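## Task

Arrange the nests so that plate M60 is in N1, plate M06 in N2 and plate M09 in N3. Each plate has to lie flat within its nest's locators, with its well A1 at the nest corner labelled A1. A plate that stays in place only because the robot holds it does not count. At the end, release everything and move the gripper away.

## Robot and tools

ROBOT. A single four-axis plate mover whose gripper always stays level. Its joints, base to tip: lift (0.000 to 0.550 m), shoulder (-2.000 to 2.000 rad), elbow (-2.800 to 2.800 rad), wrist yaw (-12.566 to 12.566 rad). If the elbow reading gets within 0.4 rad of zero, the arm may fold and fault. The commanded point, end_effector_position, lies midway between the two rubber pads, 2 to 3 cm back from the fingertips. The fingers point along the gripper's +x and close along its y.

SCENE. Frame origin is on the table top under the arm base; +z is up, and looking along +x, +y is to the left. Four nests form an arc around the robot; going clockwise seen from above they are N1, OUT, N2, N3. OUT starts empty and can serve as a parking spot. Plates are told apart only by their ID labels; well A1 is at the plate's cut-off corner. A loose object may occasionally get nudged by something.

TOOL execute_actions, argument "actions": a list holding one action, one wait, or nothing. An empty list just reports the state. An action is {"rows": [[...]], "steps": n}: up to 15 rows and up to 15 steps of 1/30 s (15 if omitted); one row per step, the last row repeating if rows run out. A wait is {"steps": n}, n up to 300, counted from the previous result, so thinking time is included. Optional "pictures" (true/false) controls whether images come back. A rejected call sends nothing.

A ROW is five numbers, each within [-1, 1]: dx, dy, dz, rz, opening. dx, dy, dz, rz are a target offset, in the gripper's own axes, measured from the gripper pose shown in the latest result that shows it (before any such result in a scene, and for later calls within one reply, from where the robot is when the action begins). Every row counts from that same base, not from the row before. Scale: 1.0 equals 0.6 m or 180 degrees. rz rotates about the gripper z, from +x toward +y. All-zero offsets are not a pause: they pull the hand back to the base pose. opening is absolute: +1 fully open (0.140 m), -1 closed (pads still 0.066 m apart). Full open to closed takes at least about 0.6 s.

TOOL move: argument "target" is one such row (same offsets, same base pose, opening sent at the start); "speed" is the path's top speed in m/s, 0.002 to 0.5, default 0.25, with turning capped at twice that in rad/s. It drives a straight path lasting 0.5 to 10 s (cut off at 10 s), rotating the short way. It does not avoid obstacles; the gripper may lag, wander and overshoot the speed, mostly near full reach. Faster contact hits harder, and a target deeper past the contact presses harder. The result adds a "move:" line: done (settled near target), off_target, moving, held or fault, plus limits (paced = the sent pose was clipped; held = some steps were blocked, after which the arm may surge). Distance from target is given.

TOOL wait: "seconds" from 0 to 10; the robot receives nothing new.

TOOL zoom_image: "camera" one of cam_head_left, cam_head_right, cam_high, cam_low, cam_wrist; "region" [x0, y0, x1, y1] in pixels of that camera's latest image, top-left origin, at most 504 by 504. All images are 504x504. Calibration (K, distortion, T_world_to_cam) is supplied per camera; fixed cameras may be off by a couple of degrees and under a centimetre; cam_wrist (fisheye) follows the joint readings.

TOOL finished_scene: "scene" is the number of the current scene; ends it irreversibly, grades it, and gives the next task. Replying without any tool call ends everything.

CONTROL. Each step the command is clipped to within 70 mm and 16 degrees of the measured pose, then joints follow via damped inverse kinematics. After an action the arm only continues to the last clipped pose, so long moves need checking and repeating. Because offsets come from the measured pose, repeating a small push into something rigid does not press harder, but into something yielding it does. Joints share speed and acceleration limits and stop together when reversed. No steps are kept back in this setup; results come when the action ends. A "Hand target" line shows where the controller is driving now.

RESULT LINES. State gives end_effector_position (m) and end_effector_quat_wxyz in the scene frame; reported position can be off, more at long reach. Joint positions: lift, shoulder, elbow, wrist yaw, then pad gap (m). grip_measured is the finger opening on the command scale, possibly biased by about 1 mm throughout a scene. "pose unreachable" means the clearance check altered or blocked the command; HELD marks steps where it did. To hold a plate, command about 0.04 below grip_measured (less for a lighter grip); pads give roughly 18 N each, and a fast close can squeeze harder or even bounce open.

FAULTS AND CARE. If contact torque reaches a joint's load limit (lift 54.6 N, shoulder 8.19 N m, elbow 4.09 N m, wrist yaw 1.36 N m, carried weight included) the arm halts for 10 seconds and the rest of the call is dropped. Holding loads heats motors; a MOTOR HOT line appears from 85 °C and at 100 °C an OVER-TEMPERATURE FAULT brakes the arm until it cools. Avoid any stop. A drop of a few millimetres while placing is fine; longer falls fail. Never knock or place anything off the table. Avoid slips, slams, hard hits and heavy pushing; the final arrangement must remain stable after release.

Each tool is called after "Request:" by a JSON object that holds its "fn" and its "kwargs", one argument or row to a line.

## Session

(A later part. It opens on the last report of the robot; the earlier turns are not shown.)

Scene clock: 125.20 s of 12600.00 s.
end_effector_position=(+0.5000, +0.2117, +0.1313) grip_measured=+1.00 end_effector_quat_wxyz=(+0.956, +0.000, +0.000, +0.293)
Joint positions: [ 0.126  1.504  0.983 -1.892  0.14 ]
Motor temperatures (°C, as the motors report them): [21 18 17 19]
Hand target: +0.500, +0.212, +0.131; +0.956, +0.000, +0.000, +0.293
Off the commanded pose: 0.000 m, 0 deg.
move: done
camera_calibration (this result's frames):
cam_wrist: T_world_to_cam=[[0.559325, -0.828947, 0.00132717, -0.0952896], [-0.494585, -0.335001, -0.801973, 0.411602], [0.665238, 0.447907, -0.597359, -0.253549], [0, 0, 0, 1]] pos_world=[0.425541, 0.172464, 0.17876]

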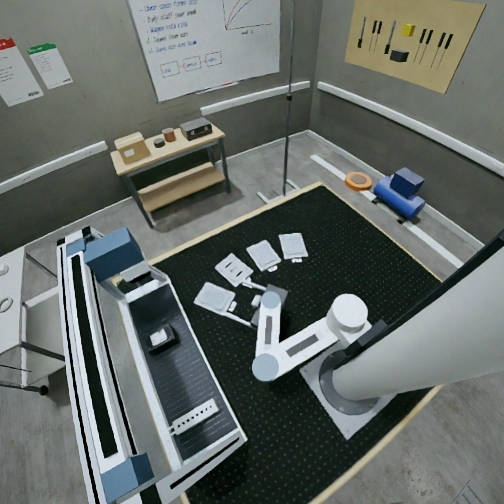

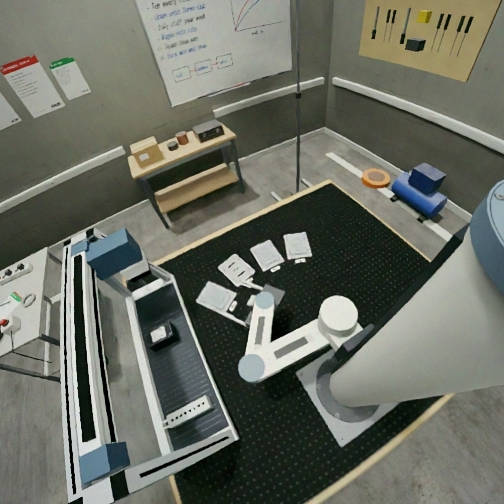

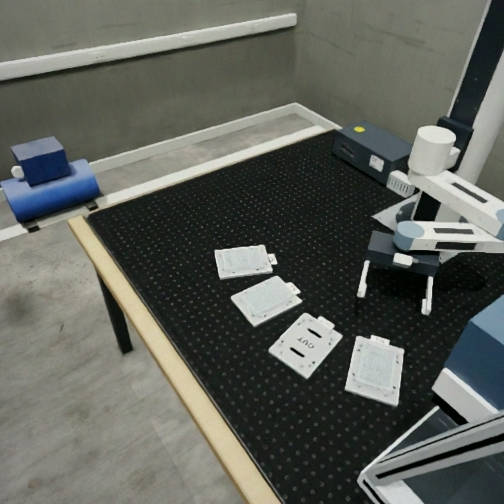

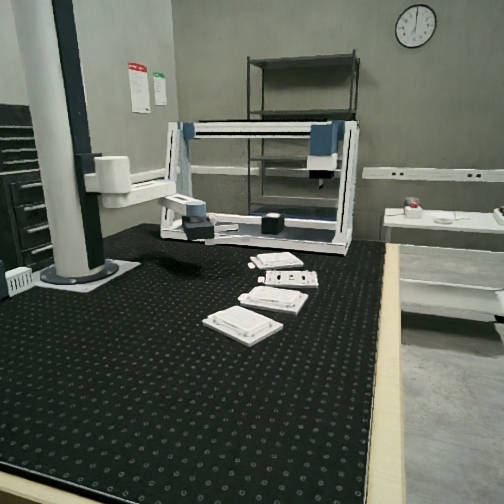

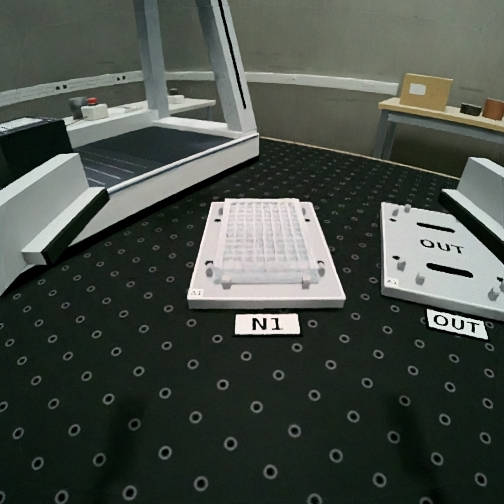

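Request:
{"fn": "execute_actions", "kwargs": {
  "actions": []
}}

Scene clock: 130.17 s of 12600.00 s.
end_effector_position=(+0.5000, +0.2117, +0.1313) grip_measured=+1.00 end_effector_quat_wxyz=(+0.956, +0.000, +0.000, +0.293)
Joint positions: [ 0.126  1.504  0.983 -1.892  0.14 ]
Motor temperatures (°C, as the motors report them): [21 18 17 19]
Hand target: +0.500, +0.212, +0.131; +0.956, +0.000, +0.000, +0.293
Off the commanded pose: 0.000 m, 0 deg.
Steps of this call (steps 1 to 90: nothing new was sent; then 1.97 s passed at rest). Readings (end_effector_position):
1: (+0.5000, +0.2117, +0.1313)
2: (+0.5000, +0.2117, +0.1313)
4: (+0.5000, +0.2117, +0.1313)
8: (+0.5000, +0.2117, +0.1313)
90: the state above
camera_calibration (this result's frames):
cam_wrist: T_world_to_cam=[[0.559382, -0.828909, 0.00132717, -0.0953157], [-0.494562, -0.335035, -0.801973, 0.411607], [0.665207, 0.447953, -0.597359, -0.253559], [0, 0, 0, 1]] pos_world=[0.425552, 0.172477, 0.178758]

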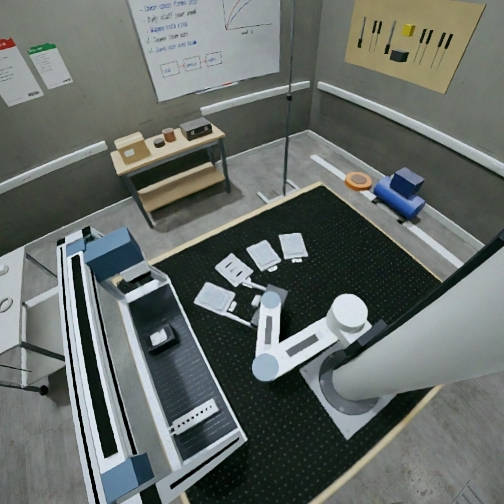

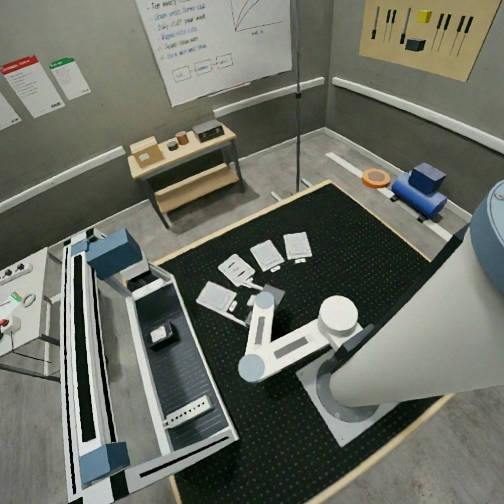

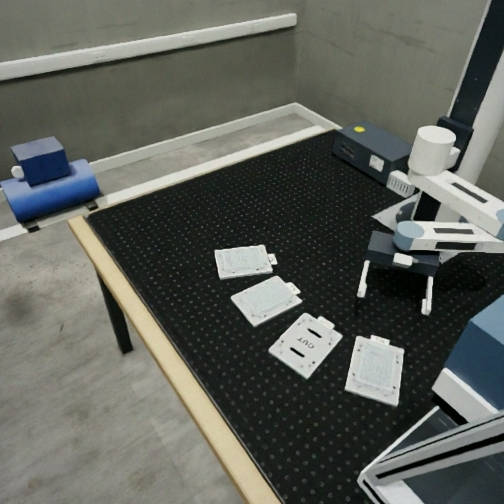

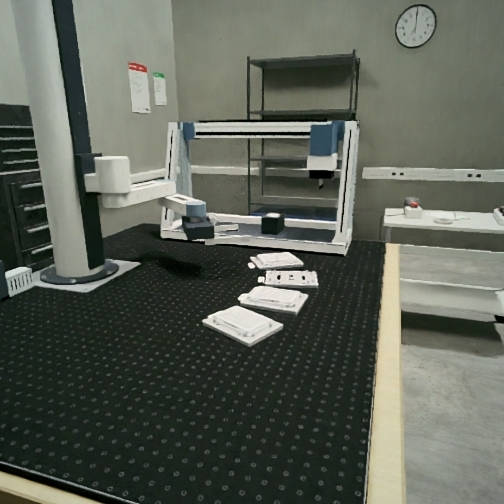

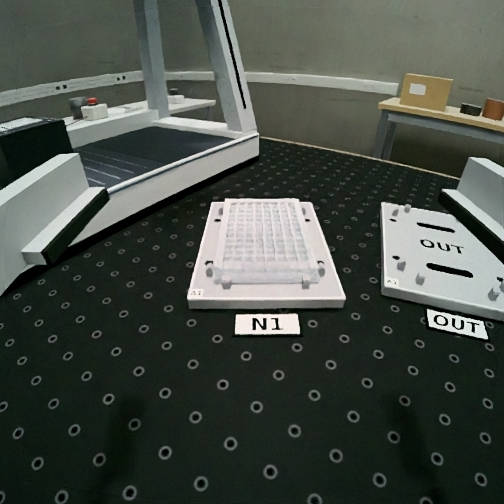

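Request:
{"fn": "zoom_image", "kwargs": {
  "camera": "cam_wrist",
  "region": [180, 185, 355, 315]
}}

Request:
{"fn": "zoom_image", "kwargs": {
  "camera": "cam_high",
  "region": [200, 230, 420, 420]
}}

Region (180, 185, 355, 315) of cam_wrist's 504x504 image, scaled by 2.880, with more detail than that image has; it fills the top 374 rows of this view, and the rest is white.

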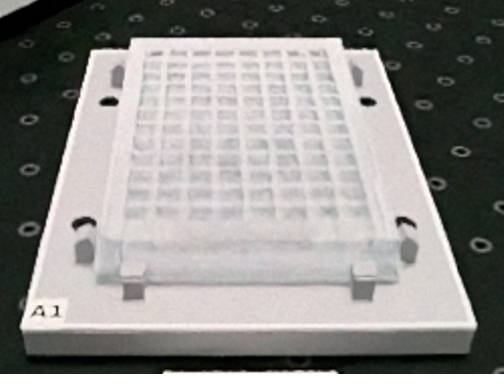

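Region (200, 230, 420, 420) of cam_high's 504x504 image, scaled by 2.291, with more detail than that image has; it fills the top 435 rows of this view, and the rest is white.

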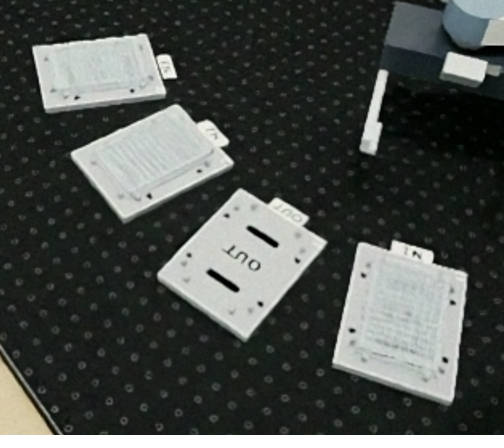

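Chamfer appears near-left.

Request:
{"fn": "finished_scene", "kwargs": {
  "scene": 2
}}

The scene is finished: the task was done.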